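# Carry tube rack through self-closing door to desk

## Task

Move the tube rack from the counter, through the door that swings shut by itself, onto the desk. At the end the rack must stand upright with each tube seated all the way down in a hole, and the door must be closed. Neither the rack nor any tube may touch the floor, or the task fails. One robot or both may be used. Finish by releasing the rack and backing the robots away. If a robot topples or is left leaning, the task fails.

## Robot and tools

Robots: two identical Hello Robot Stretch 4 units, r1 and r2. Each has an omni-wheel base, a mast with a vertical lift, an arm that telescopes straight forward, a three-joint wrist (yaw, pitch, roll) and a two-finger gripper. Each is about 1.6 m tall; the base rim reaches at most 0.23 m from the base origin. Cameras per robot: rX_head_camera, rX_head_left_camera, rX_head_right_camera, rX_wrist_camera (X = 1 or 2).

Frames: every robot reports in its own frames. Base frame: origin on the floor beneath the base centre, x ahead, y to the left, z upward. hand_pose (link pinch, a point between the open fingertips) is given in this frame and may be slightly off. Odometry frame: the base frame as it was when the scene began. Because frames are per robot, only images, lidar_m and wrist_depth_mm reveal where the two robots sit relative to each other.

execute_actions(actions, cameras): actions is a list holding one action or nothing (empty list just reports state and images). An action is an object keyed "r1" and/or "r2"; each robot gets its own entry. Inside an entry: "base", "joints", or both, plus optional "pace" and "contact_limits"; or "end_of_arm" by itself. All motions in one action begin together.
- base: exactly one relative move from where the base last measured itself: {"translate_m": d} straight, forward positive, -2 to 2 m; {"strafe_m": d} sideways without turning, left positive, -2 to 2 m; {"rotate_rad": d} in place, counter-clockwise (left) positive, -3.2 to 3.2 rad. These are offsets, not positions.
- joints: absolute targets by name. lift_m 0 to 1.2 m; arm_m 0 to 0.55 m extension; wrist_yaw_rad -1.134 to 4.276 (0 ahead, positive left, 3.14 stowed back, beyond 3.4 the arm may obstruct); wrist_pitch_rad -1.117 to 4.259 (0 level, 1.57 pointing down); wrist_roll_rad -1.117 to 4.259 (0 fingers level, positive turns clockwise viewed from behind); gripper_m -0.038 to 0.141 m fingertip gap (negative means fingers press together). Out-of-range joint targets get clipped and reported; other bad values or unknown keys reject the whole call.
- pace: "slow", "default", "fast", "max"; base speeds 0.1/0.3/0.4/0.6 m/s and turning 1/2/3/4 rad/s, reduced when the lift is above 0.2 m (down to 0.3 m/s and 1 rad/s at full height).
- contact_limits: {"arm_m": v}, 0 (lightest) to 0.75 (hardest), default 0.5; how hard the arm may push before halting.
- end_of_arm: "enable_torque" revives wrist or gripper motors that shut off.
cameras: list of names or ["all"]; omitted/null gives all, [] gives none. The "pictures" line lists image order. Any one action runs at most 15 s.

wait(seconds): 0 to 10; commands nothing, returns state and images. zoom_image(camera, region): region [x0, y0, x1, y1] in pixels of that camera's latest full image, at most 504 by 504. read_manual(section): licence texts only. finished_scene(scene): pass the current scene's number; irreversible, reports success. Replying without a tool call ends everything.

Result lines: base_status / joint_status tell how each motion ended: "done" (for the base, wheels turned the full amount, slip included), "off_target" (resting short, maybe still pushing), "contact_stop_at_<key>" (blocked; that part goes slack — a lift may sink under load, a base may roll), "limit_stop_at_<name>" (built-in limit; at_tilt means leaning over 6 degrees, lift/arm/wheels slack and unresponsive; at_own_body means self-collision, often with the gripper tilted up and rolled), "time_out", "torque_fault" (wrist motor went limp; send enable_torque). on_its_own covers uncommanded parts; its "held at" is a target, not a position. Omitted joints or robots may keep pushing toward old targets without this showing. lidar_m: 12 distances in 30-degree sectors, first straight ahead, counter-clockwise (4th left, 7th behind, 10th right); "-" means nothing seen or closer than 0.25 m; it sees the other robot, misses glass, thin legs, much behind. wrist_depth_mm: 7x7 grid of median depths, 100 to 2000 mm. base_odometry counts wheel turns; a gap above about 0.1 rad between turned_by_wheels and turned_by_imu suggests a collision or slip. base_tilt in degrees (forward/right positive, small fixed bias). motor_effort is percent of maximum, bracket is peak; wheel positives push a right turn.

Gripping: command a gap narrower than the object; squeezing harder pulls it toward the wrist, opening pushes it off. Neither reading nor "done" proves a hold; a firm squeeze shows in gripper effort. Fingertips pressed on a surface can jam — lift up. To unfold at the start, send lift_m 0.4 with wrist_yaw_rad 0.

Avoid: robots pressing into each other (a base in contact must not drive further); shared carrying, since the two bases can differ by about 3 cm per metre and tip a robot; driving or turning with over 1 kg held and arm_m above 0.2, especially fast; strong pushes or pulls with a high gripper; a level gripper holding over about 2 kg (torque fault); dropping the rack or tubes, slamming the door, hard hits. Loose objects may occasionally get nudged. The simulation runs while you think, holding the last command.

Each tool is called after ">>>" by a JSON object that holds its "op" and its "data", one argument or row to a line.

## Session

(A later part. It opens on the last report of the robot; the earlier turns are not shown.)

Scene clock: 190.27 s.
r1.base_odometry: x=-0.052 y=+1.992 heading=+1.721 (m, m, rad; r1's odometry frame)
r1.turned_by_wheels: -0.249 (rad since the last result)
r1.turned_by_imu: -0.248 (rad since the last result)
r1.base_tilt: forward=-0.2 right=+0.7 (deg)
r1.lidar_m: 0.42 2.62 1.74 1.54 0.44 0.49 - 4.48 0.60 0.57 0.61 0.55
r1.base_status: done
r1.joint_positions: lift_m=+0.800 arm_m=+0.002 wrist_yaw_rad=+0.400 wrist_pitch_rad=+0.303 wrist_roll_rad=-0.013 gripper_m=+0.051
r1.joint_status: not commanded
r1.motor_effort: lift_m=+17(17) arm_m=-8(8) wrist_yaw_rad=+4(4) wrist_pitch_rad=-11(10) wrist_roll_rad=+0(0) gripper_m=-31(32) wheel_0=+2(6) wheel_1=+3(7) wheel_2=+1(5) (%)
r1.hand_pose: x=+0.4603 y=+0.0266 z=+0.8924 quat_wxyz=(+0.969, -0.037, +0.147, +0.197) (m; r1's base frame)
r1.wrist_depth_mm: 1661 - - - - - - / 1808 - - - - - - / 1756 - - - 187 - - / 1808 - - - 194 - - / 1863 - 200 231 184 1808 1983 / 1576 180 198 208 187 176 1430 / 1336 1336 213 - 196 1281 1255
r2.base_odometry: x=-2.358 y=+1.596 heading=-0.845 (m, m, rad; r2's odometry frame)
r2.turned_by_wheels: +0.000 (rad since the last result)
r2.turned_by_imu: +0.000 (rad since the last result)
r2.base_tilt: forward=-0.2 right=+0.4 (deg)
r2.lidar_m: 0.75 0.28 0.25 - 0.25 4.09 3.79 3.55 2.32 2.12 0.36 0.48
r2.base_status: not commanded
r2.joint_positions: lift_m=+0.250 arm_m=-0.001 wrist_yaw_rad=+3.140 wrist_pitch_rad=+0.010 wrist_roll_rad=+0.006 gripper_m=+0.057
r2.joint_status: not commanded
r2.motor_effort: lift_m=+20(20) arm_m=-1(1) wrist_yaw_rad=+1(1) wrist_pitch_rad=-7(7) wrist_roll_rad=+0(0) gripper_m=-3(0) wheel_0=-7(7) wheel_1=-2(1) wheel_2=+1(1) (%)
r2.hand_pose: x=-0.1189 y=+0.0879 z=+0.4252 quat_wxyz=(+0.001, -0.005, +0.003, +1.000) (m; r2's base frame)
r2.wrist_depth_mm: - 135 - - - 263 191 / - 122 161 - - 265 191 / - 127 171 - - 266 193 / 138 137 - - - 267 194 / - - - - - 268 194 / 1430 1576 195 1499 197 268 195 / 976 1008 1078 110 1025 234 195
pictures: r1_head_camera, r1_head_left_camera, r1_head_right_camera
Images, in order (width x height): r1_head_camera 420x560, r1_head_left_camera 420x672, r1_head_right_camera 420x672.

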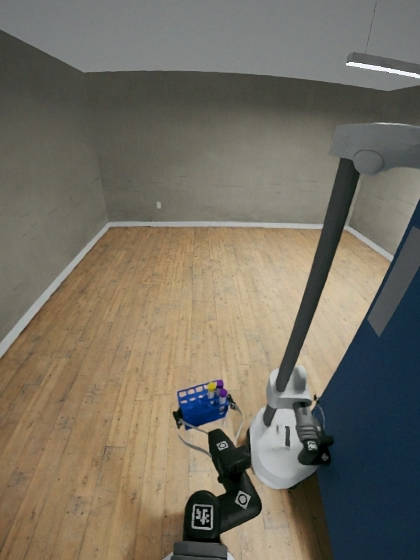

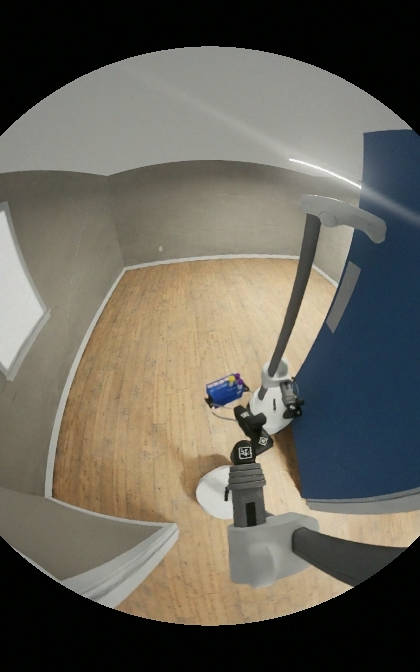

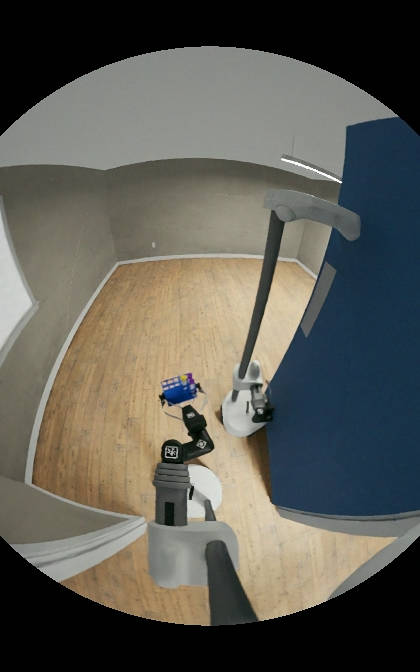

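>>> {"op": "execute_actions", "data": {
  "actions": [
    {"r1":{"base":{"translate_m":-0.7},"pace":"slow"}}
  ],
  "cameras": ["r1_head_camera","r1_head_left_camera"]
}}

>>> {"op": "execute_actions", "data": {
  "actions": [
    {"r1":{"base":{"translate_m":-1.3}}}
  ],
  "cameras": ["r1_head_camera","r1_head_right_camera"]
}}

Scene clock: 200.10 s.
r1.base_odometry: x=+0.053 y=+1.300 heading=+1.721 (m, m, rad; r1's odometry frame)
r1.turned_by_wheels: +0.000 (rad since the last result)
r1.turned_by_imu: -0.002 (rad since the last result)
r1.base_tilt: forward=-0.1 right=+0.6 (deg)
r1.lidar_m: 0.41 0.47 0.43 0.91 1.61 2.07 3.72 3.78 2.58 1.98 0.72 0.84
r1.base_status: done
r1.joint_positions: lift_m=+0.800 arm_m=+0.002 wrist_yaw_rad=+0.400 wrist_pitch_rad=+0.303 wrist_roll_rad=-0.013 gripper_m=+0.051
r1.joint_status: not commanded
r1.motor_effort: lift_m=+17(17) arm_m=-8(8) wrist_yaw_rad=+4(3) wrist_pitch_rad=-12(11) wrist_roll_rad=+0(0) gripper_m=-31(30) wheel_0=-1(4) wheel_1=-3(5) wheel_2=+3(10) (%)
r1.hand_pose: x=+0.4603 y=+0.0266 z=+0.8924 quat_wxyz=(+0.969, -0.037, +0.147, +0.197) (m; r1's base frame)
r1.wrist_depth_mm: 1618 - - - - - - / 1618 - - - - - - / 1708 - - - 186 - - / 1756 - - - 195 - - / 1808 - 201 230 185 1863 1708 / 1618 179 198 208 187 176 1118 / 1308 1336 213 - 196 1255 1008
r2.base_odometry: x=-2.358 y=+1.596 heading=-0.845 (m, m, rad; r2's odometry frame)
r2.turned_by_wheels: +0.000 (rad since the last result)
r2.turned_by_imu: +0.004 (rad since the last result)
r2.base_tilt: forward=-0.2 right=+0.4 (deg)
r2.lidar_m: 0.75 0.28 0.25 - 0.25 4.08 3.80 3.54 2.33 2.10 1.37 0.89
r2.base_status: not commanded
r2.joint_positions: lift_m=+0.250 arm_m=-0.001 wrist_yaw_rad=+3.140 wrist_pitch_rad=+0.010 wrist_roll_rad=+0.006 gripper_m=+0.057
r2.joint_status: not commanded
r2.motor_effort: lift_m=+20(20) arm_m=-1(1) wrist_yaw_rad=-1(0) wrist_pitch_rad=-7(7) wrist_roll_rad=+0(1) gripper_m=-4(3) wheel_0=-7(7) wheel_1=-1(1) wheel_2=+1(1) (%)
r2.hand_pose: x=-0.1189 y=+0.0879 z=+0.4252 quat_wxyz=(+0.001, -0.005, +0.003, +1.000) (m; r2's base frame)
r2.wrist_depth_mm: - 135 - - - 263 191 / - 122 161 - - 264 192 / - 127 170 - - 267 193 / 137 138 - - - 267 193 / - - - - - 266 195 / 1430 1537 195 1537 198 266 195 / 991 991 1060 110 1060 233 195
pictures: r1_head_camera, r1_head_left_camera
Images, in order (width x height): r1_head_camera 420x560, r1_head_left_camera 420x672.

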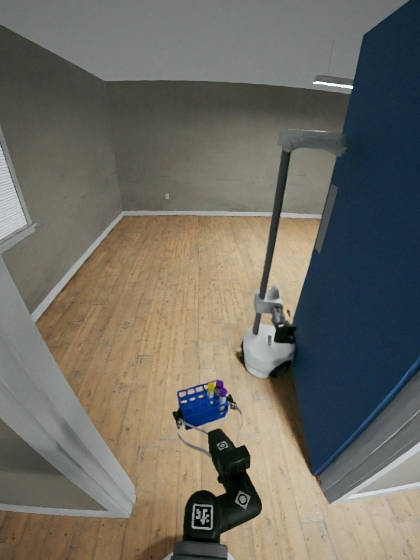

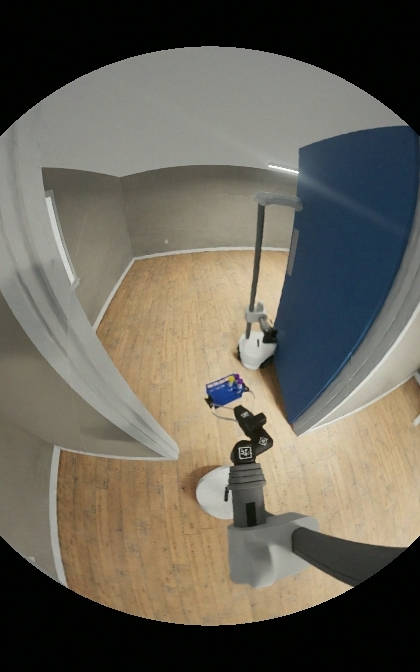

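Scene clock: 205.90 s.
r1.base_odometry: x=+0.247 y=+0.014 heading=+1.721 (m, m, rad; r1's odometry frame)
r1.turned_by_wheels: +0.000 (rad since the last result)
r1.turned_by_imu: +0.001 (rad since the last result)
r1.base_tilt: forward=-0.1 right=+0.7 (deg)
r1.lidar_m: 0.41 1.62 1.57 1.44 1.49 1.91 2.39 2.47 3.13 2.46 2.52 1.76
r1.base_status: done
r1.joint_positions: lift_m=+0.800 arm_m=+0.002 wrist_yaw_rad=+0.400 wrist_pitch_rad=+0.303 wrist_roll_rad=-0.013 gripper_m=+0.051
r1.joint_status: not commanded
r1.motor_effort: lift_m=+17(17) arm_m=-8(8) wrist_yaw_rad=+4(4) wrist_pitch_rad=-9(10) wrist_roll_rad=+1(1) gripper_m=-32(29) wheel_0=+1(5) wheel_1=-3(7) wheel_2=+0(11) (%)
r1.hand_pose: x=+0.4603 y=+0.0267 z=+0.8924 quat_wxyz=(+0.969, -0.037, +0.147, +0.197) (m; r1's base frame)
r1.wrist_depth_mm: 1537 1537 1397 1308 - - - / 1576 1576 1464 1336 - - - / 1576 1756 1576 1430 186 - - / 1618 1756 1661 1430 195 - - / 1618 1863 200 229 188 1863 1921 / 1537 179 198 207 187 175 1397 / 1366 1336 213 - 197 1281 1255
r2.base_odometry: x=-2.358 y=+1.596 heading=-0.845 (m, m, rad; r2's odometry frame)
r2.turned_by_wheels: +0.000 (rad since the last result)
r2.turned_by_imu: +0.002 (rad since the last result)
r2.base_tilt: forward=-0.3 right=+0.4 (deg)
r2.lidar_m: 0.74 0.27 0.25 - 0.25 4.11 3.78 3.54 2.33 2.12 1.38 1.19
r2.base_status: not commanded
r2.joint_positions: lift_m=+0.250 arm_m=-0.001 wrist_yaw_rad=+3.140 wrist_pitch_rad=+0.010 wrist_roll_rad=+0.006 gripper_m=+0.057
r2.joint_status: not commanded
r2.motor_effort: lift_m=+20(20) arm_m=-1(1) wrist_yaw_rad=+0(1) wrist_pitch_rad=-7(7) wrist_roll_rad=-1(1) gripper_m=-5(2) wheel_0=-7(7) wheel_1=-2(2) wheel_2=+1(1) (%)
r2.hand_pose: x=-0.1189 y=+0.0879 z=+0.4252 quat_wxyz=(+0.001, -0.005, +0.003, +1.000) (m; r2's base frame)
r2.wrist_depth_mm: - 135 - - - 263 190 / - 122 161 - - 263 191 / - 127 170 - - 266 193 / 138 138 - - - 266 194 / - - - - - 268 193 / 1397 1537 194 1537 198 267 195 / 1008 991 1060 110 1025 234 195
pictures: r1_head_camera, r1_head_right_camera
Images, in order (width x height): r1_head_camera 420x560, r1_head_right_camera 420x672.

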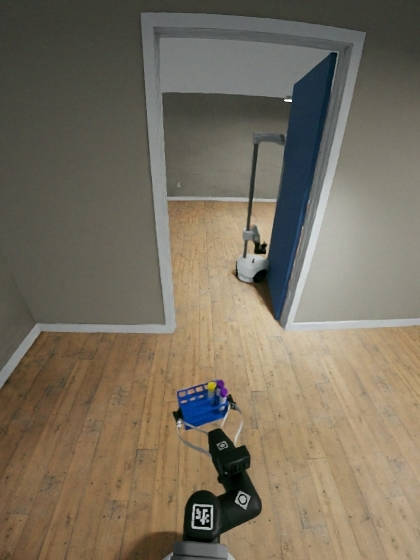

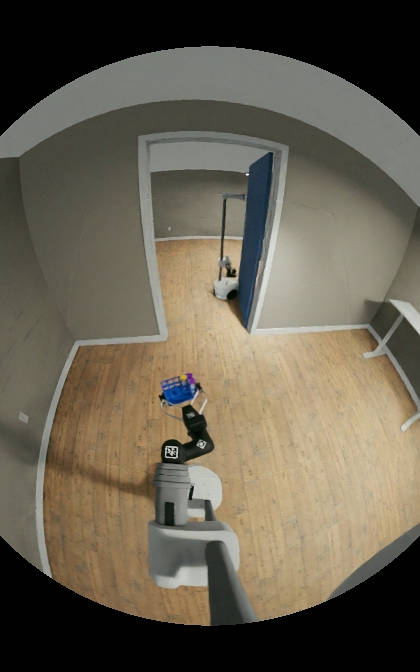

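>>> {"op": "execute_actions", "data": {
  "actions": [
    {"r1":{"base":{"rotate_rad":-1.57},"joints":{"wrist_yaw_rad":0.0,"lift_m":0.95},"pace":"slow"},"r2":{"base":{"translate_m":0.7},"pace":"slow"}}
  ],
  "cameras": ["r1_head_camera","r1_head_left_camera","r2_head_left_camera"]
}}

Scene clock: 222.90 s.
r1.base_odometry: x=+0.247 y=+0.014 heading=+0.151 (m, m, rad; r1's odometry frame)
r1.turned_by_wheels: -1.569 (rad since the last result)
r1.turned_by_imu: -1.561 (rad since the last result)
r1.base_tilt: forward=-0.2 right=+0.6 (deg)
r1.lidar_m: 0.40 2.49 1.78 1.43 1.61 1.57 1.45 1.46 1.98 2.39 2.43 0.43
r1.base_status: done
r1.joint_positions: lift_m=+0.950 arm_m=+0.002 wrist_yaw_rad=+0.000 wrist_pitch_rad=+0.303 wrist_roll_rad=-0.013 gripper_m=+0.051
r1.joint_status: all done
r1.motor_effort: lift_m=+27(28) arm_m=-8(8) wrist_yaw_rad=+4(2) wrist_pitch_rad=-11(11) wrist_roll_rad=+1(1) gripper_m=-26(31) wheel_0=+3(6) wheel_1=+3(7) wheel_2=+2(3) (%)
r1.hand_pose: x=+0.4480 y=-0.0874 z=+1.0415 quat_wxyz=(+0.988, -0.007, +0.151, +0.001) (m; r1's base frame)
r1.wrist_depth_mm: - - - - - - - / - - - - - - - / - - - - 186 - - / - - - - 194 - - / - - 200 229 186 - - / 1863 179 198 208 187 176 1708 / 1537 1537 213 - 197 1430 1430
r2.base_odometry: x=-2.110 y=+0.491 heading=-0.511 (m, m, rad; r2's odometry frame)
r2.turned_by_wheels: +0.334 (rad since the last result)
r2.turned_by_imu: +0.326 (rad since the last result)
r2.base_tilt: forward=-0.2 right=+0.2 (deg)
r2.lidar_m: 1.45 2.96 0.82 0.31 0.25 - 0.25 0.26 - 0.25 1.67 1.45
r2.base_status: translate_m contact_stop (by the wheels' count: +1.095 of +0.700)
r2.joint_positions: lift_m=+0.250 arm_m=-0.001 wrist_yaw_rad=+3.140 wrist_pitch_rad=+0.010 wrist_roll_rad=+0.006 gripper_m=+0.057
r2.joint_status: not commanded
r2.on_its_own: the wheels are slack since a contact_stop
r2.motor_effort: lift_m=+20(20) arm_m=-1(1) wrist_yaw_rad=-2(1) wrist_pitch_rad=-7(7) wrist_roll_rad=-1(0) gripper_m=-4(2) wheel_0=+0(13) wheel_1=+0(35) wheel_2=+0(8) (%)
r2.hand_pose: x=-0.1189 y=+0.0879 z=+0.4252 quat_wxyz=(+0.001, -0.005, +0.003, +1.000) (m; r2's base frame)
r2.wrist_depth_mm: - 135 312 293 266 244 230 / - 122 161 294 270 246 232 / - 127 171 294 270 247 232 / 138 138 315 297 270 248 234 / 402 375 330 300 264 249 234 / 1336 373 195 300 196 251 235 / 991 364 340 110 272 244 236
pictures: r1_head_camera, r1_head_left_camera, r2_head_left_camera
Images, in order (width x height): r1_head_camera 420x560, r1_head_left_camera 420x672, r2_head_left_camera 420x672.

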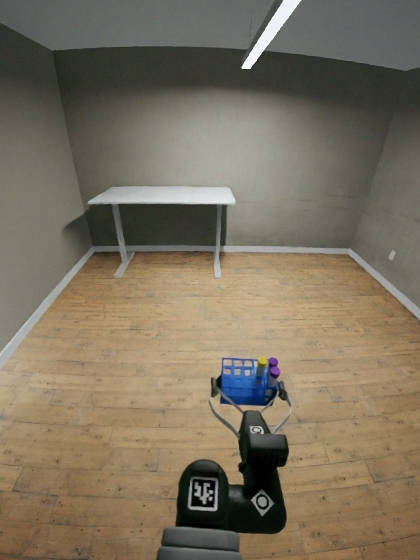

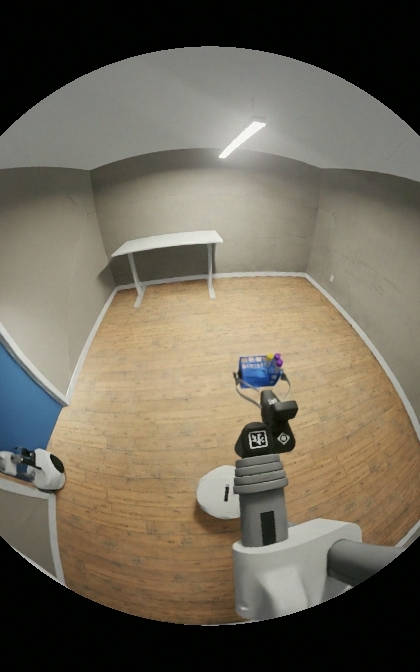

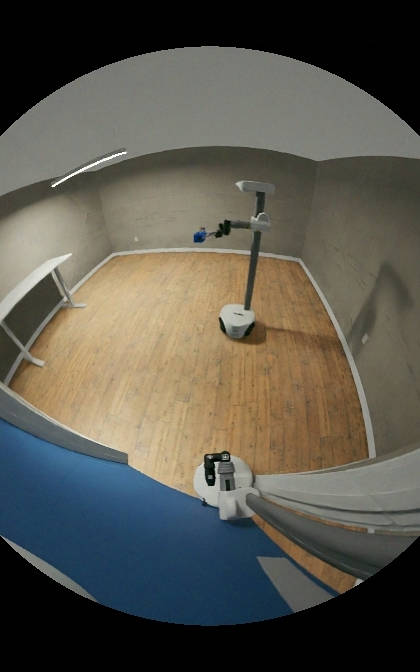

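>>> {"op": "execute_actions", "data": {
  "actions": [
    {"r2":{"base":{"translate_m":0.5},"pace":"slow"},"r1":{"base":{"translate_m":1.2}}}
  ],
  "cameras": ["r1_head_camera","r1_head_left_camera","r2_head_left_camera"]
}}

Scene clock: 232.50 s.
r1.base_odometry: x=+1.433 y=+0.196 heading=+0.152 (m, m, rad; r1's odometry frame)
r1.turned_by_wheels: +0.000 (rad since the last result)
r1.turned_by_imu: -0.007 (rad since the last result)
r1.base_tilt: forward=-0.1 right=+0.6 (deg)
r1.lidar_m: 0.41 1.29 1.66 1.69 1.43 1.46 2.66 2.73 2.47 2.28 2.32 0.43
r1.base_status: done
r1.joint_positions: lift_m=+0.950 arm_m=+0.002 wrist_yaw_rad=+0.000 wrist_pitch_rad=+0.303 wrist_roll_rad=-0.013 gripper_m=+0.051
r1.joint_status: not commanded
r1.motor_effort: lift_m=+26(27) arm_m=-8(8) wrist_yaw_rad=+3(3) wrist_pitch_rad=-12(11) wrist_roll_rad=+0(1) gripper_m=-30(30) wheel_0=+3(7) wheel_1=+2(8) wheel_2=-1(12) (%)
r1.hand_pose: x=+0.4480 y=-0.0874 z=+1.0416 quat_wxyz=(+0.988, -0.007, +0.151, +0.001) (m; r1's base frame)
r1.wrist_depth_mm: 1618 1661 1661 1756 1708 1756 1756 / 1661 1708 1708 1708 1756 1808 1863 / 1397 1281 1366 1336 186 1983 1921 / 1808 1921 1921 1464 195 - - / - - 201 231 185 - - / 1756 180 198 208 187 176 1618 / 1499 1576 213 - 197 1397 1464
r2.base_odometry: x=-1.666 y=+0.260 heading=-0.511 (m, m, rad; r2's odometry frame)
r2.turned_by_wheels: +0.000 (rad since the last result)
r2.turned_by_imu: +0.003 (rad since the last result)
r2.base_tilt: forward=-0.3 right=+0.4 (deg)
r2.lidar_m: 3.56 1.42 2.35 0.99 0.63 0.51 0.49 0.53 0.80 1.59 1.77 2.85
r2.base_status: done
r2.joint_positions: lift_m=+0.250 arm_m=-0.001 wrist_yaw_rad=+3.140 wrist_pitch_rad=+0.010 wrist_roll_rad=+0.006 gripper_m=+0.057
r2.joint_status: not commanded
r2.motor_effort: lift_m=+20(20) arm_m=-1(1) wrist_yaw_rad=-1(0) wrist_pitch_rad=-7(7) wrist_roll_rad=-1(1) gripper_m=-3(6) wheel_0=+3(9) wheel_1=+4(23) wheel_2=-3(21) (%)
r2.hand_pose: x=-0.1189 y=+0.0879 z=+0.4252 quat_wxyz=(+0.001, -0.005, +0.003, +1.000) (m; r2's base frame)
r2.wrist_depth_mm: - 135 634 615 591 564 544 / - 122 161 615 591 569 554 / - 127 170 621 591 574 554 / 138 138 640 627 597 574 554 / 597 676 647 627 597 574 564 / 609 661 194 627 198 574 559 / 609 621 661 110 603 569 559
pictures: r1_head_camera, r1_head_left_camera, r2_head_left_camera
Images, in order (width x height): r1_head_camera 420x560, r1_head_left_camera 420x672, r2_head_left_camera 420x672.

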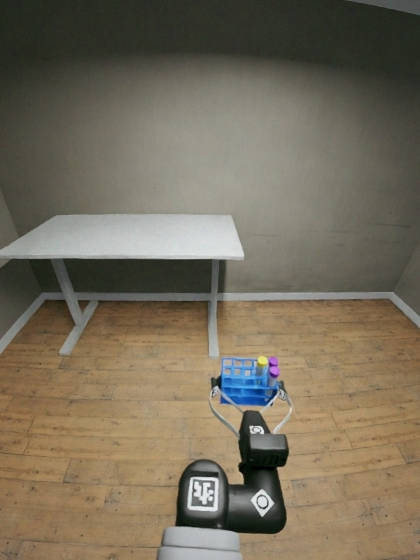

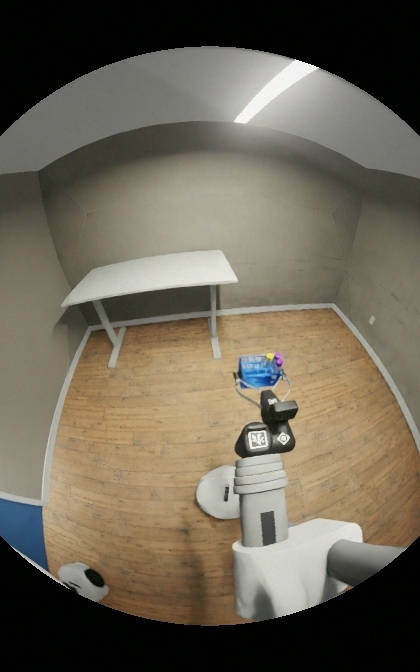

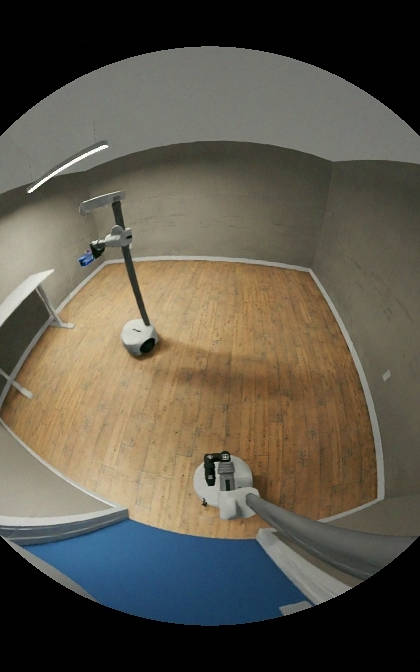

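>>> {"op": "execute_actions", "data": {
  "actions": [
    {"r1":{"base":{"strafe_m":0.6},"joints":{"lift_m":1.0}}}
  ],
  "cameras": []
}}

>>> {"op": "execute_actions", "data": {
  "actions": [
    {"r1":{"base":{"translate_m":0.45}}}
  ],
  "cameras": ["r1_head_camera","r1_wrist_camera"]
}}

Scene clock: 237.67 s.
r1.base_odometry: x=+1.342 y=+0.789 heading=+0.152 (m, m, rad; r1's odometry frame)
r1.turned_by_wheels: +0.000 (rad since the last result)
r1.turned_by_imu: -0.001 (rad since the last result)
r1.base_tilt: forward=-0.2 right=+0.6 (deg)
r1.lidar_m: 0.41 1.23 1.15 1.09 1.11 1.08 2.72 2.78 3.11 2.89 2.93 0.40
r1.base_status: done
r1.joint_positions: lift_m=+1.000 arm_m=+0.002 wrist_yaw_rad=+0.000 wrist_pitch_rad=+0.303 wrist_roll_rad=-0.013 gripper_m=+0.051
r1.joint_status: all done
r1.motor_effort: lift_m=+26(27) arm_m=-8(8) wrist_yaw_rad=+4(4) wrist_pitch_rad=-10(10) wrist_roll_rad=+1(1) gripper_m=-31(31) wheel_0=+2(8) wheel_1=+0(10) wheel_2=+0(1) (%)
r1.hand_pose: x=+0.4480 y=-0.0874 z=+1.0917 quat_wxyz=(+0.988, -0.007, +0.151, +0.001) (m; r1's base frame)
r1.wrist_depth_mm: 1576 1576 1618 1661 1708 1708 1708 / 1618 1708 1708 1708 1708 1808 1756 / 1756 1336 1255 1205 187 1281 1808 / 1863 1808 1863 1863 195 1983 - / 1863 1921 200 229 184 - - / 1756 179 198 208 187 176 1708 / 1618 1576 214 - 196 1499 1499
r2.base_odometry: x=-1.666 y=+0.260 heading=-0.511 (m, m, rad; r2's odometry frame)
r2.turned_by_wheels: +0.000 (rad since the last result)
r2.turned_by_imu: +0.002 (rad since the last result)
r2.base_tilt: forward=-0.2 right=+0.3 (deg)
r2.lidar_m: 3.56 1.10 1.09 1.00 0.59 0.51 0.50 0.53 0.79 1.58 1.77 2.86
r2.base_status: not commanded
r2.joint_positions: lift_m=+0.250 arm_m=-0.001 wrist_yaw_rad=+3.140 wrist_pitch_rad=+0.010 wrist_roll_rad=+0.006 gripper_m=+0.057
r2.joint_status: not commanded
r2.motor_effort: lift_m=+20(20) arm_m=-1(1) wrist_yaw_rad=-2(2) wrist_pitch_rad=-7(7) wrist_roll_rad=-1(0) gripper_m=-3(3) wheel_0=+3(3) wheel_1=+4(4) wheel_2=-3(4) (%)
r2.hand_pose: x=-0.1189 y=+0.0879 z=+0.4252 quat_wxyz=(+0.001, -0.005, +0.003, +1.000) (m; r2's base frame)
r2.wrist_depth_mm: - 135 634 615 591 564 544 / - 122 161 621 597 569 549 / - 127 170 627 597 569 554 / 138 138 654 621 603 574 554 / 597 676 661 627 597 580 559 / 609 661 195 634 197 580 559 / 615 627 668 110 603 574 559
pictures: none
No camera images: the call's "cameras" was empty. Leave "cameras" out to get every camera's image.

Scene clock: 240.63 s.
r1.base_odometry: x=+1.787 y=+0.857 heading=+0.152 (m, m, rad; r1's odometry frame)
r1.turned_by_wheels: +0.000 (rad since the last result)
r1.turned_by_imu: -0.003 (rad since the last result)
r1.base_tilt: forward=-0.2 right=+0.6 (deg)
r1.lidar_m: 0.42 0.79 1.04 1.10 1.15 1.50 1.57 3.23 3.06 2.85 2.47 0.44
r1.base_status: done
r1.joint_positions: lift_m=+1.000 arm_m=+0.002 wrist_yaw_rad=+0.000 wrist_pitch_rad=+0.303 wrist_roll_rad=-0.013 gripper_m=+0.051
r1.joint_status: not commanded
r1.motor_effort: lift_m=+25(26) arm_m=-8(8) wrist_yaw_rad=+4(3) wrist_pitch_rad=-11(12) wrist_roll_rad=+0(1) gripper_m=-31(30) wheel_0=+0(6) wheel_1=+0(8) wheel_2=+1(8) (%)
r1.hand_pose: x=+0.4480 y=-0.0874 z=+1.0917 quat_wxyz=(+0.988, -0.007, +0.151, +0.001) (m; r1's base frame)
r1.wrist_depth_mm: 1182 1205 1255 1229 1255 1281 1336 / 1255 1281 1281 1281 1336 1336 1336 / 1308 1308 1308 1229 186 1118 1430 / 809 778 759 640 194 699 699 / 627 627 200 229 187 621 1618 / 1098 179 198 208 187 176 1708 / 1576 1537 214 - 196 1430 1464
r2.base_odometry: x=-1.666 y=+0.260 heading=-0.511 (m, m, rad; r2's odometry frame)
r2.turned_by_wheels: +0.000 (rad since the last result)
r2.turned_by_imu: +0.001 (rad since the last result)
r2.base_tilt: forward=-0.2 right=+0.3 (deg)
r2.lidar_m: 3.55 3.80 1.49 0.99 0.62 0.50 0.49 0.53 0.81 1.58 1.78 2.87
r2.base_status: not commanded
r2.joint_positions: lift_m=+0.250 arm_m=-0.001 wrist_yaw_rad=+3.140 wrist_pitch_rad=+0.010 wrist_roll_rad=+0.006 gripper_m=+0.057
r2.joint_status: not commanded
r2.motor_effort: lift_m=+20(20) arm_m=-1(0) wrist_yaw_rad=-3(1) wrist_pitch_rad=-8(7) wrist_roll_rad=-1(1) gripper_m=-4(0) wheel_0=+3(3) wheel_1=+4(3) wheel_2=-3(4) (%)
r2.hand_pose: x=-0.1189 y=+0.0879 z=+0.4252 quat_wxyz=(+0.001, -0.005, +0.003, +1.000) (m; r2's base frame)
r2.wrist_depth_mm: - 135 640 615 591 569 549 / - 122 161 621 597 569 549 / - 127 171 627 591 564 549 / 138 137 647 621 597 574 554 / 603 668 661 627 597 569 554 / 609 654 195 627 197 580 559 / 609 621 668 110 609 569 559
pictures: r1_head_camera, r1_wrist_camera
Images, in order (width x height): r1_head_camera 420x560, r1_wrist_camera 616x392.

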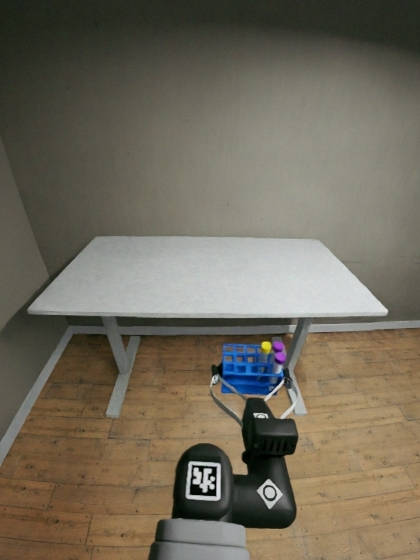

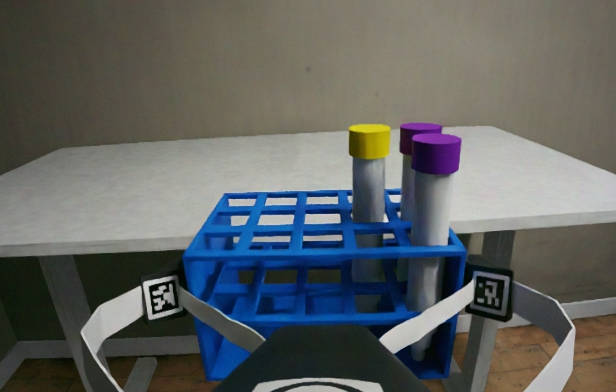

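>>> {"op": "execute_actions", "data": {
  "actions": [
    {"r1":{"base":{"translate_m":0.3},"joints":{"arm_m":0.2,"lift_m":0.95},"pace":"slow"}}
  ],
  "cameras": ["r1_head_camera","r1_wrist_camera"]
}}

Scene clock: 246.80 s.
r1.base_odometry: x=+2.084 y=+0.902 heading=+0.152 (m, m, rad; r1's odometry frame)
r1.turned_by_wheels: +0.000 (rad since the last result)
r1.turned_by_imu: -0.003 (rad since the last result)
r1.base_tilt: forward=-0.1 right=+0.6 (deg)
r1.lidar_m: 0.46 0.49 0.64 1.14 1.19 1.51 1.80 3.54 3.01 2.83 0.76 0.54
r1.base_status: done
r1.joint_positions: lift_m=+0.950 arm_m=+0.199 wrist_yaw_rad=+0.000 wrist_pitch_rad=+0.303 wrist_roll_rad=-0.013 gripper_m=+0.051
r1.joint_status: all done
r1.motor_effort: lift_m=+16(23) arm_m=+8(7) wrist_yaw_rad=+5(4) wrist_pitch_rad=-11(11) wrist_roll_rad=+1(1) gripper_m=-28(30) wheel_0=+3(4) wheel_1=+3(4) wheel_2=-2(12) (%)
r1.hand_pose: x=+0.6448 y=-0.0874 z=+1.0424 quat_wxyz=(+0.988, -0.007, +0.151, +0.001) (m; r1's base frame)
r1.wrist_depth_mm: 759 759 778 778 798 809 820 / 788 809 820 820 842 854 842 / 831 842 842 854 186 878 904 / 654 634 615 512 194 559 554 / 452 445 200 230 185 389 404 / 345 180 198 208 187 176 297 / 278 277 213 - 196 265 -
r2.base_odometry: x=-1.666 y=+0.260 heading=-0.511 (m, m, rad; r2's odometry frame)
r2.turned_by_wheels: +0.000 (rad since the last result)
r2.turned_by_imu: +0.002 (rad since the last result)
r2.base_tilt: forward=-0.1 right=+0.4 (deg)
r2.lidar_m: 3.55 3.80 1.79 1.01 0.62 0.50 0.50 0.54 0.79 1.58 1.77 2.82
r2.base_status: not commanded
r2.joint_positions: lift_m=+0.250 arm_m=-0.001 wrist_yaw_rad=+3.140 wrist_pitch_rad=+0.010 wrist_roll_rad=+0.006 gripper_m=+0.057
r2.joint_status: not commanded
r2.motor_effort: lift_m=+20(20) arm_m=-1(1) wrist_yaw_rad=-1(1) wrist_pitch_rad=-8(7) wrist_roll_rad=+0(0) gripper_m=-4(2) wheel_0=+3(3) wheel_1=+4(4) wheel_2=-3(4) (%)
r2.hand_pose: x=-0.1189 y=+0.0879 z=+0.4252 quat_wxyz=(+0.001, -0.005, +0.003, +1.000) (m; r2's base frame)
r2.wrist_depth_mm: - 135 627 615 591 569 544 / - 122 162 615 591 569 544 / - 127 170 621 597 569 554 / 138 138 640 627 597 574 554 / 603 676 654 627 603 574 554 / 609 661 194 627 198 580 559 / 609 621 661 110 609 574 559
pictures: r1_head_camera, r1_wrist_camera
Images, in order (width x height): r1_head_camera 420x560, r1_wrist_camera 616x392.

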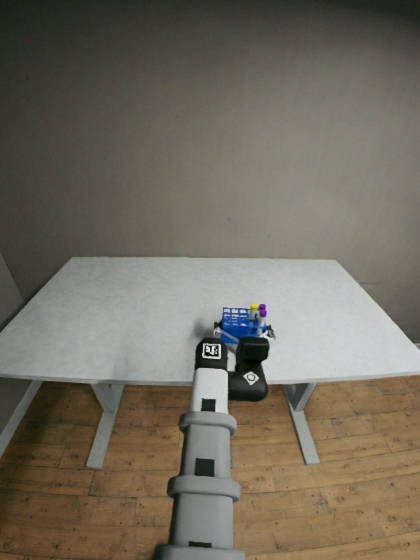

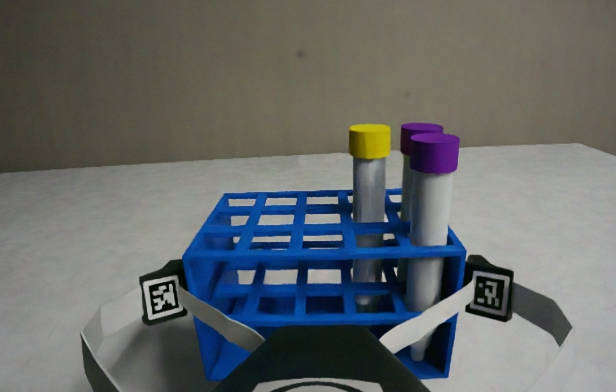

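>>> {"op": "execute_actions", "data": {
  "actions": [
    {"r1":{"joints":{"lift_m":0.912},"pace":"slow"}}
  ],
  "cameras": ["r1_wrist_camera"]
}}

Scene clock: 249.60 s.
r1.base_odometry: x=+2.084 y=+0.902 heading=+0.152 (m, m, rad; r1's odometry frame)
r1.turned_by_wheels: +0.000 (rad since the last result)
r1.turned_by_imu: -0.001 (rad since the last result)
r1.base_tilt: forward=-0.2 right=+0.6 (deg)
r1.lidar_m: 0.48 0.48 0.64 1.16 1.18 1.53 1.82 3.50 3.02 2.84 0.76 0.52
r1.base_status: not commanded
r1.joint_positions: lift_m=+0.912 arm_m=+0.199 wrist_yaw_rad=+0.000 wrist_pitch_rad=+0.303 wrist_roll_rad=-0.013 gripper_m=+0.051
r1.joint_status: all done
r1.motor_effort: lift_m=+16(14) arm_m=+8(8) wrist_yaw_rad=+5(4) wrist_pitch_rad=-11(12) wrist_roll_rad=+1(1) gripper_m=-30(32) wheel_0=+3(3) wheel_1=+4(4) wheel_2=-1(2) (%)
r1.hand_pose: x=+0.6448 y=-0.0874 z=+1.0044 quat_wxyz=(+0.988, -0.007, +0.151, +0.001) (m; r1's base frame)
r1.wrist_depth_mm: 750 759 778 778 798 820 820 / 798 798 809 820 842 842 854 / 820 831 831 798 186 741 723 / 535 517 500 424 194 462 452 / 370 366 200 229 187 319 332 / 283 180 198 208 187 175 151 / 228 228 213 - 197 216 -
r2.base_odometry: x=-1.666 y=+0.260 heading=-0.511 (m, m, rad; r2's odometry frame)
r2.turned_by_wheels: +0.000 (rad since the last result)
r2.turned_by_imu: +0.001 (rad since the last result)
r2.base_tilt: forward=-0.3 right=+0.3 (deg)
r2.lidar_m: 3.55 3.80 1.78 1.01 0.59 0.51 0.50 0.51 0.81 1.59 1.80 2.86
r2.base_status: not commanded
r2.joint_positions: lift_m=+0.250 arm_m=-0.001 wrist_yaw_rad=+3.140 wrist_pitch_rad=+0.010 wrist_roll_rad=+0.006 gripper_m=+0.057
r2.joint_status: not commanded
r2.motor_effort: lift_m=+20(20) arm_m=-1(1) wrist_yaw_rad=-1(3) wrist_pitch_rad=-7(7) wrist_roll_rad=+0(0) gripper_m=-5(3) wheel_0=+3(3) wheel_1=+4(4) wheel_2=-4(3) (%)
r2.hand_pose: x=-0.1189 y=+0.0879 z=+0.4252 quat_wxyz=(+0.001, -0.005, +0.003, +1.000) (m; r2's base frame)
r2.wrist_depth_mm: - 135 621 615 591 569 544 / - 122 161 621 597 574 549 / - 127 171 615 597 569 549 / 138 138 634 621 609 580 554 / 603 668 654 627 597 574 554 / 609 654 194 634 198 574 559 / 615 634 668 110 609 580 559
pictures: r1_wrist_camera
Images, in order (width x height): r1_wrist_camera 616x392.

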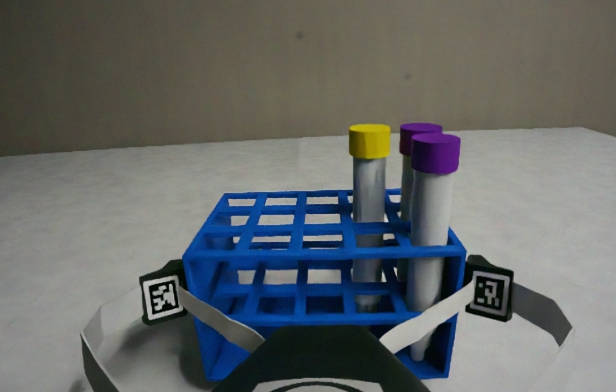

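Reference 355/272/219; need ~0.007 lower.

>>> {"op": "execute_actions", "data": {
  "actions": [
    {"r1":{"joints":{"lift_m":0.904},"pace":"slow"}}
  ],
  "cameras": []
}}

>>> {"op": "execute_actions", "data": {
  "actions": [
    {"r1":{"joints":{"gripper_m":0.141},"pace":"slow"}}
  ],
  "cameras": ["r1_wrist_camera"]
}}

>>> {"op": "execute_actions", "data": {
  "actions": [
    {"r1":{"joints":{"arm_m":0.0},"pace":"slow"}}
  ],
  "cameras": ["r1_wrist_camera","r1_head_camera"]
}}

Scene clock: 252.40 s.
r1.base_odometry: x=+2.084 y=+0.902 heading=+0.152 (m, m, rad; r1's odometry frame)
r1.turned_by_wheels: +0.000 (rad since the last result)
r1.turned_by_imu: -0.001 (rad since the last result)
r1.base_tilt: forward=-0.1 right=+0.6 (deg)
r1.lidar_m: 0.47 0.49 0.64 1.14 1.17 1.54 1.81 3.55 3.06 2.83 0.76 0.53
r1.base_status: not commanded
r1.joint_positions: lift_m=+0.904 arm_m=+0.199 wrist_yaw_rad=+0.000 wrist_pitch_rad=+0.303 wrist_roll_rad=-0.013 gripper_m=+0.051
r1.joint_status: all done
r1.motor_effort: lift_m=+16(15) arm_m=+8(8) wrist_yaw_rad=+5(2) wrist_pitch_rad=-11(11) wrist_roll_rad=+0(1) gripper_m=-31(30) wheel_0=+3(3) wheel_1=+3(4) wheel_2=-3(2) (%)
r1.hand_pose: x=+0.6448 y=-0.0874 z=+0.9964 quat_wxyz=(+0.988, -0.007, +0.151, +0.001) (m; r1's base frame)
r1.wrist_depth_mm: 768 768 788 788 798 798 820 / 788 778 831 820 854 866 866 / 831 842 788 759 186 707 699 / 508 492 480 407 195 436 436 / 351 349 200 229 186 303 317 / 271 179 198 208 187 175 152 / 218 217 210 - 197 208 -
r2.base_odometry: x=-1.666 y=+0.260 heading=-0.511 (m, m, rad; r2's odometry frame)
r2.turned_by_wheels: +0.000 (rad since the last result)
r2.turned_by_imu: +0.001 (rad since the last result)
r2.base_tilt: forward=-0.3 right=+0.4 (deg)
r2.lidar_m: 3.55 3.81 1.78 1.02 0.59 0.50 0.49 0.53 0.78 1.59 1.79 2.86
r2.base_status: not commanded
r2.joint_positions: lift_m=+0.250 arm_m=-0.001 wrist_yaw_rad=+3.140 wrist_pitch_rad=+0.010 wrist_roll_rad=+0.006 gripper_m=+0.057
r2.joint_status: not commanded
r2.motor_effort: lift_m=+20(20) arm_m=-1(1) wrist_yaw_rad=+0(2) wrist_pitch_rad=-7(7) wrist_roll_rad=-1(0) gripper_m=-1(5) wheel_0=+3(3) wheel_1=+4(4) wheel_2=-3(3) (%)
r2.hand_pose: x=-0.1189 y=+0.0879 z=+0.4252 quat_wxyz=(+0.001, -0.005, +0.003, +1.000) (m; r2's base frame)
r2.wrist_depth_mm: - 135 640 615 597 564 549 / - 122 161 621 597 569 549 / - 127 170 615 591 574 554 / 137 138 647 621 597 574 554 / 603 676 647 634 585 574 559 / 603 647 194 634 197 585 559 / 615 621 668 110 609 574 559
pictures: none
No camera images: the call's "cameras" was empty. Leave "cameras" out to get every camera's image.

Scene clock: 256.57 s.
r1.base_odometry: x=+2.084 y=+0.902 heading=+0.152 (m, m, rad; r1's odometry frame)
r1.turned_by_wheels: +0.000 (rad since the last result)
r1.turned_by_imu: -0.002 (rad since the last result)
r1.base_tilt: forward=-0.2 right=+0.6 (deg)
r1.lidar_m: 0.46 0.47 0.65 1.15 1.18 1.53 1.80 3.52 3.03 2.83 0.76 0.52
r1.base_status: not commanded
r1.joint_positions: lift_m=+0.904 arm_m=+0.199 wrist_yaw_rad=+0.000 wrist_pitch_rad=+0.302 wrist_roll_rad=-0.013 gripper_m=+0.141
r1.joint_status: all done
r1.motor_effort: lift_m=+16(16) arm_m=+8(8) wrist_yaw_rad=+3(4) wrist_pitch_rad=-8(11) wrist_roll_rad=+1(0) gripper_m=-2(25) wheel_0=+3(3) wheel_1=+4(4) wheel_2=-2(2) (%)
r1.hand_pose: x=+0.6450 y=-0.0874 z=+0.9968 quat_wxyz=(+0.989, -0.007, +0.150, +0.001) (m; r1's base frame)
r1.wrist_depth_mm: 759 759 798 788 809 809 798 / 788 809 820 820 842 842 866 / 820 831 798 778 216 723 707 / 512 496 484 469 216 445 442 / 355 351 225 244 208 291 319 / 271 259 220 219 213 236 250 / 223 218 221 - 213 212 211
r2.base_odometry: x=-1.666 y=+0.260 heading=-0.511 (m, m, rad; r2's odometry frame)
r2.turned_by_wheels: +0.000 (rad since the last result)
r2.turned_by_imu: +0.002 (rad since the last result)
r2.base_tilt: forward=-0.3 right=+0.3 (deg)
r2.lidar_m: 3.55 3.79 1.79 1.02 0.61 0.50 0.50 0.52 0.79 1.58 1.78 2.85
r2.base_status: not commanded
r2.joint_positions: lift_m=+0.250 arm_m=-0.001 wrist_yaw_rad=+3.140 wrist_pitch_rad=+0.010 wrist_roll_rad=+0.006 gripper_m=+0.057
r2.joint_status: not commanded
r2.motor_effort: lift_m=+20(20) arm_m=-1(1) wrist_yaw_rad=+0(1) wrist_pitch_rad=-8(7) wrist_roll_rad=-1(0) gripper_m=-3(6) wheel_0=+3(3) wheel_1=+4(4) wheel_2=-3(3) (%)
r2.hand_pose: x=-0.1189 y=+0.0879 z=+0.4252 quat_wxyz=(+0.001, -0.005, +0.003, +1.000) (m; r2's base frame)
r2.wrist_depth_mm: - 135 634 621 585 564 539 / - 122 161 615 585 569 549 / - 127 170 621 591 574 549 / 138 138 640 627 597 574 554 / 597 676 654 621 603 574 554 / 615 654 195 627 198 574 559 / 609 621 668 110 597 585 554
pictures: r1_wrist_camera
Images, in order (width x height): r1_wrist_camera 616x392.

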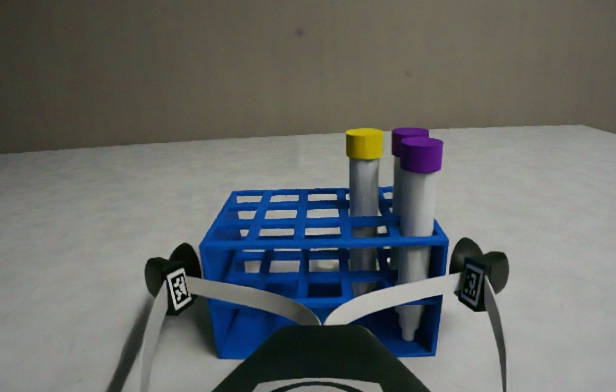

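Scene clock: 259.83 s.
r1.base_odometry: x=+2.084 y=+0.902 heading=+0.152 (m, m, rad; r1's odometry frame)
r1.turned_by_wheels: +0.000 (rad since the last result)
r1.turned_by_imu: -0.001 (rad since the last result)
r1.base_tilt: forward=-0.1 right=+0.6 (deg)
r1.lidar_m: 0.47 0.48 0.61 1.15 1.18 1.53 1.79 3.52 3.03 2.83 0.75 0.50
r1.base_status: not commanded
r1.joint_positions: lift_m=+0.904 arm_m=+0.002 wrist_yaw_rad=+0.000 wrist_pitch_rad=+0.302 wrist_roll_rad=-0.013 gripper_m=+0.141
r1.joint_status: all done
r1.motor_effort: lift_m=+16(16) arm_m=-8(9) wrist_yaw_rad=+3(3) wrist_pitch_rad=-8(8) wrist_roll_rad=+0(2) gripper_m=-1(1) wheel_0=+3(3) wheel_1=+4(4) wheel_2=-2(2) (%)
r1.hand_pose: x=+0.4482 y=-0.0874 z=+0.9968 quat_wxyz=(+0.989, -0.007, +0.150, +0.001) (m; r1's base frame)
r1.wrist_depth_mm: 917 931 960 960 976 976 1008 / 976 976 1008 1008 1025 1042 1042 / 904 866 820 459 668 741 707 / 512 504 492 439 430 452 442 / 359 353 349 343 336 309 320 / 294 294 296 296 300 1308 768 / 1308 1308 1336 - 1336 1336 842
r2.base_odometry: x=-1.666 y=+0.260 heading=-0.511 (m, m, rad; r2's odometry frame)
r2.turned_by_wheels: +0.000 (rad since the last result)
r2.turned_by_imu: +0.001 (rad since the last result)
r2.base_tilt: forward=-0.3 right=+0.3 (deg)
r2.lidar_m: 3.57 3.82 1.78 1.02 0.61 0.49 0.49 0.53 0.79 1.58 1.77 2.86
r2.base_status: not commanded
r2.joint_positions: lift_m=+0.250 arm_m=-0.001 wrist_yaw_rad=+3.140 wrist_pitch_rad=+0.010 wrist_roll_rad=+0.006 gripper_m=+0.057
r2.joint_status: not commanded
r2.motor_effort: lift_m=+20(20) arm_m=-1(1) wrist_yaw_rad=-1(2) wrist_pitch_rad=-8(7) wrist_roll_rad=-1(0) gripper_m=-4(0) wheel_0=+3(3) wheel_1=+4(4) wheel_2=-3(3) (%)
r2.hand_pose: x=-0.1189 y=+0.0879 z=+0.4252 quat_wxyz=(+0.001, -0.005, +0.003, +1.000) (m; r2's base frame)
r2.wrist_depth_mm: - 135 627 615 591 564 544 / - 122 161 609 591 564 544 / - 127 170 621 603 574 554 / 137 138 640 627 603 574 554 / 597 676 647 634 597 580 559 / 615 654 195 627 197 574 559 / 609 627 661 110 609 574 564
pictures: r1_head_camera, r1_wrist_camera
Images, in order (width x height): r1_head_camera 420x560, r1_wrist_camera 616x392.

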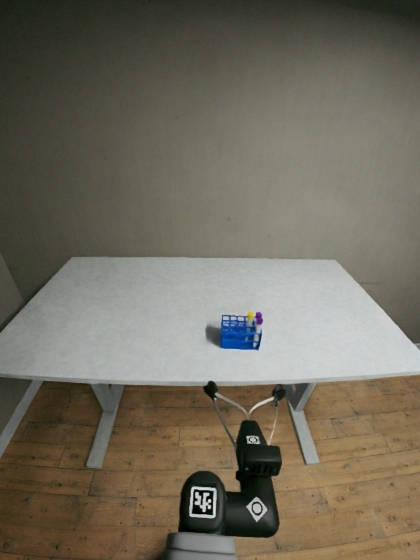

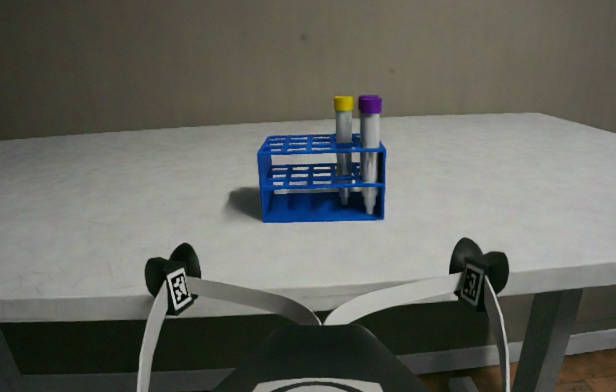

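>>> {"op": "zoom_image", "data": {
  "camera": "r1_wrist_camera",
  "region": [240,80,420,230]
}}

>>> {"op": "execute_actions", "data": {
  "actions": [
    {"r1":{"base":{"translate_m":-0.4}}}
  ],
  "cameras": ["r1_wrist_camera","r2_head_left_camera","r1_head_left_camera"]
}}

Region (240, 80, 420, 230) of r1_wrist_camera's 616x392 image, scaled by 2.800.

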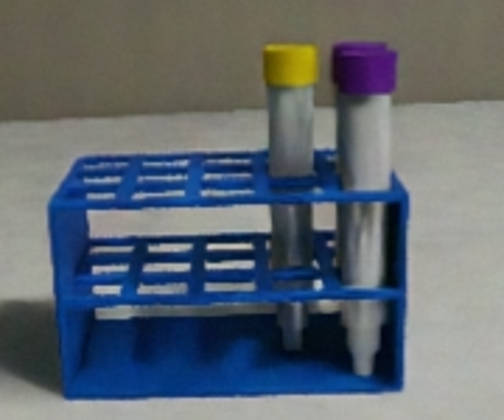

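Scene clock: 263.93 s.
r1.base_odometry: x=+1.688 y=+0.842 heading=+0.152 (m, m, rad; r1's odometry frame)
r1.turned_by_wheels: +0.000 (rad since the last result)
r1.turned_by_imu: +0.000 (rad since the last result)
r1.base_tilt: forward=-0.2 right=+0.6 (deg)
r1.lidar_m: 0.86 0.89 1.21 1.12 1.16 1.39 1.49 3.14 3.08 2.88 2.63 0.92
r1.base_status: done
r1.joint_positions: lift_m=+0.904 arm_m=+0.002 wrist_yaw_rad=+0.000 wrist_pitch_rad=+0.302 wrist_roll_rad=-0.013 gripper_m=+0.141
r1.joint_status: not commanded
r1.motor_effort: lift_m=+16(16) arm_m=-8(8) wrist_yaw_rad=+3(2) wrist_pitch_rad=-8(7) wrist_roll_rad=+0(0) gripper_m=-2(0) wheel_0=-2(5) wheel_1=-2(7) wheel_2=+0(6) (%)
r1.hand_pose: x=+0.4481 y=-0.0874 z=+0.9968 quat_wxyz=(+0.989, -0.007, +0.150, +0.001) (m; r1's base frame)
r1.wrist_depth_mm: 1308 1308 1308 1281 1336 1366 1397 / 1336 1366 1366 1366 1397 1430 1464 / 931 878 820 768 750 831 809 / 1060 1537 1499 1537 1618 1537 1576 / 1499 1537 1618 1576 1618 1138 1708 / 1661 1618 1708 1661 1576 1336 1661 / 1499 1397 1537 - 1499 1336 1336
r2.base_odometry: x=-1.666 y=+0.260 heading=-0.511 (m, m, rad; r2's odometry frame)
r2.turned_by_wheels: +0.000 (rad since the last result)
r2.turned_by_imu: +0.002 (rad since the last result)
r2.base_tilt: forward=-0.3 right=+0.3 (deg)
r2.lidar_m: 3.57 3.82 1.41 1.01 0.61 0.51 0.49 0.54 0.77 1.57 1.76 2.86
r2.base_status: not commanded
r2.joint_positions: lift_m=+0.250 arm_m=-0.001 wrist_yaw_rad=+3.140 wrist_pitch_rad=+0.010 wrist_roll_rad=+0.006 gripper_m=+0.057
r2.joint_status: not commanded
r2.motor_effort: lift_m=+20(20) arm_m=-1(1) wrist_yaw_rad=-2(2) wrist_pitch_rad=-7(8) wrist_roll_rad=+0(0) gripper_m=-3(3) wheel_0=+3(3) wheel_1=+4(4) wheel_2=-3(3) (%)
r2.hand_pose: x=-0.1189 y=+0.0879 z=+0.4252 quat_wxyz=(+0.001, -0.005, +0.003, +1.000) (m; r2's base frame)
r2.wrist_depth_mm: - 135 634 615 591 564 549 / - 122 161 615 597 564 549 / - 127 171 615 597 574 544 / 138 138 640 621 597 569 554 / 603 676 661 627 597 580 554 / 603 654 195 627 197 574 559 / 609 627 661 110 609 574 559
pictures: r1_head_left_camera, r1_wrist_camera, r2_head_left_camera
Images, in order (width x height): r1_head_left_camera 420x672, r1_wrist_camera 616x392, r2_head_left_camera 420x672.

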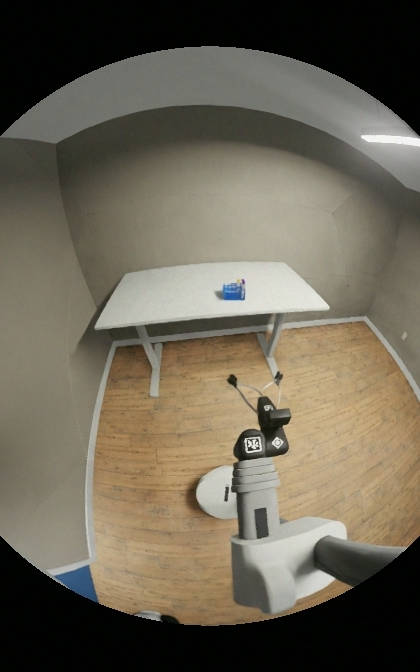

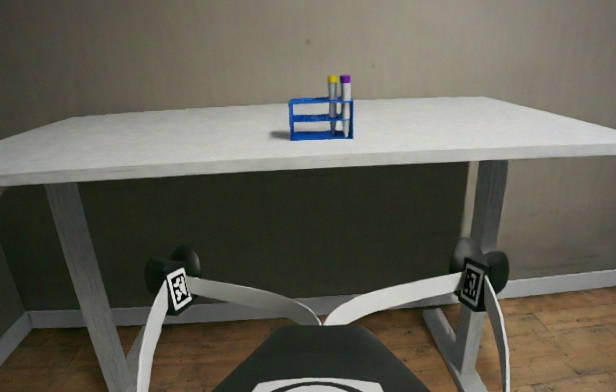

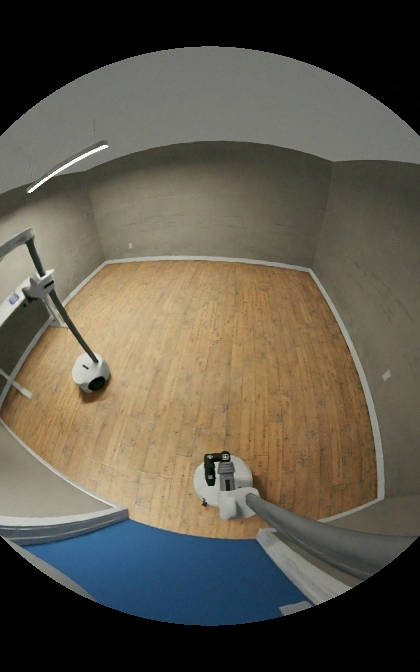

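>>> {"op": "zoom_image", "data": {
  "camera": "r1_wrist_camera",
  "region": [270,60,380,150]
}}

>>> {"op": "zoom_image", "data": {
  "camera": "r1_head_left_camera",
  "region": [0,440,200,640]
}}

Region (270, 60, 380, 150) of r1_wrist_camera's 616x392 image, scaled by 4.582; it fills the top 412 rows of this view, and the rest is white.

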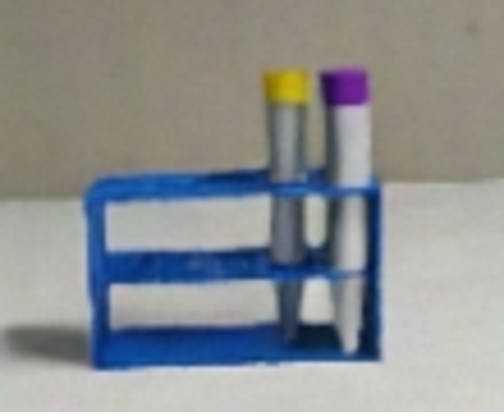

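Region (0, 440, 200, 640) of r1_head_left_camera's 420x672 image, scaled by 2.520, with more detail than that image has.

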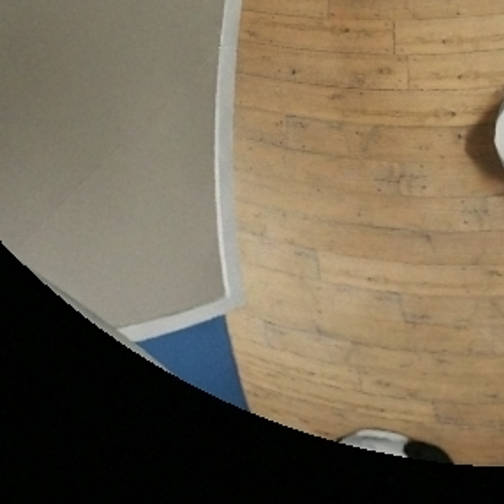

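All seated; door appears shut (r2 rear lidar ≈0.5 m flat).

>>> {"op": "finished_scene", "data": {
  "scene": 2
}}

The scene is finished: the task was done.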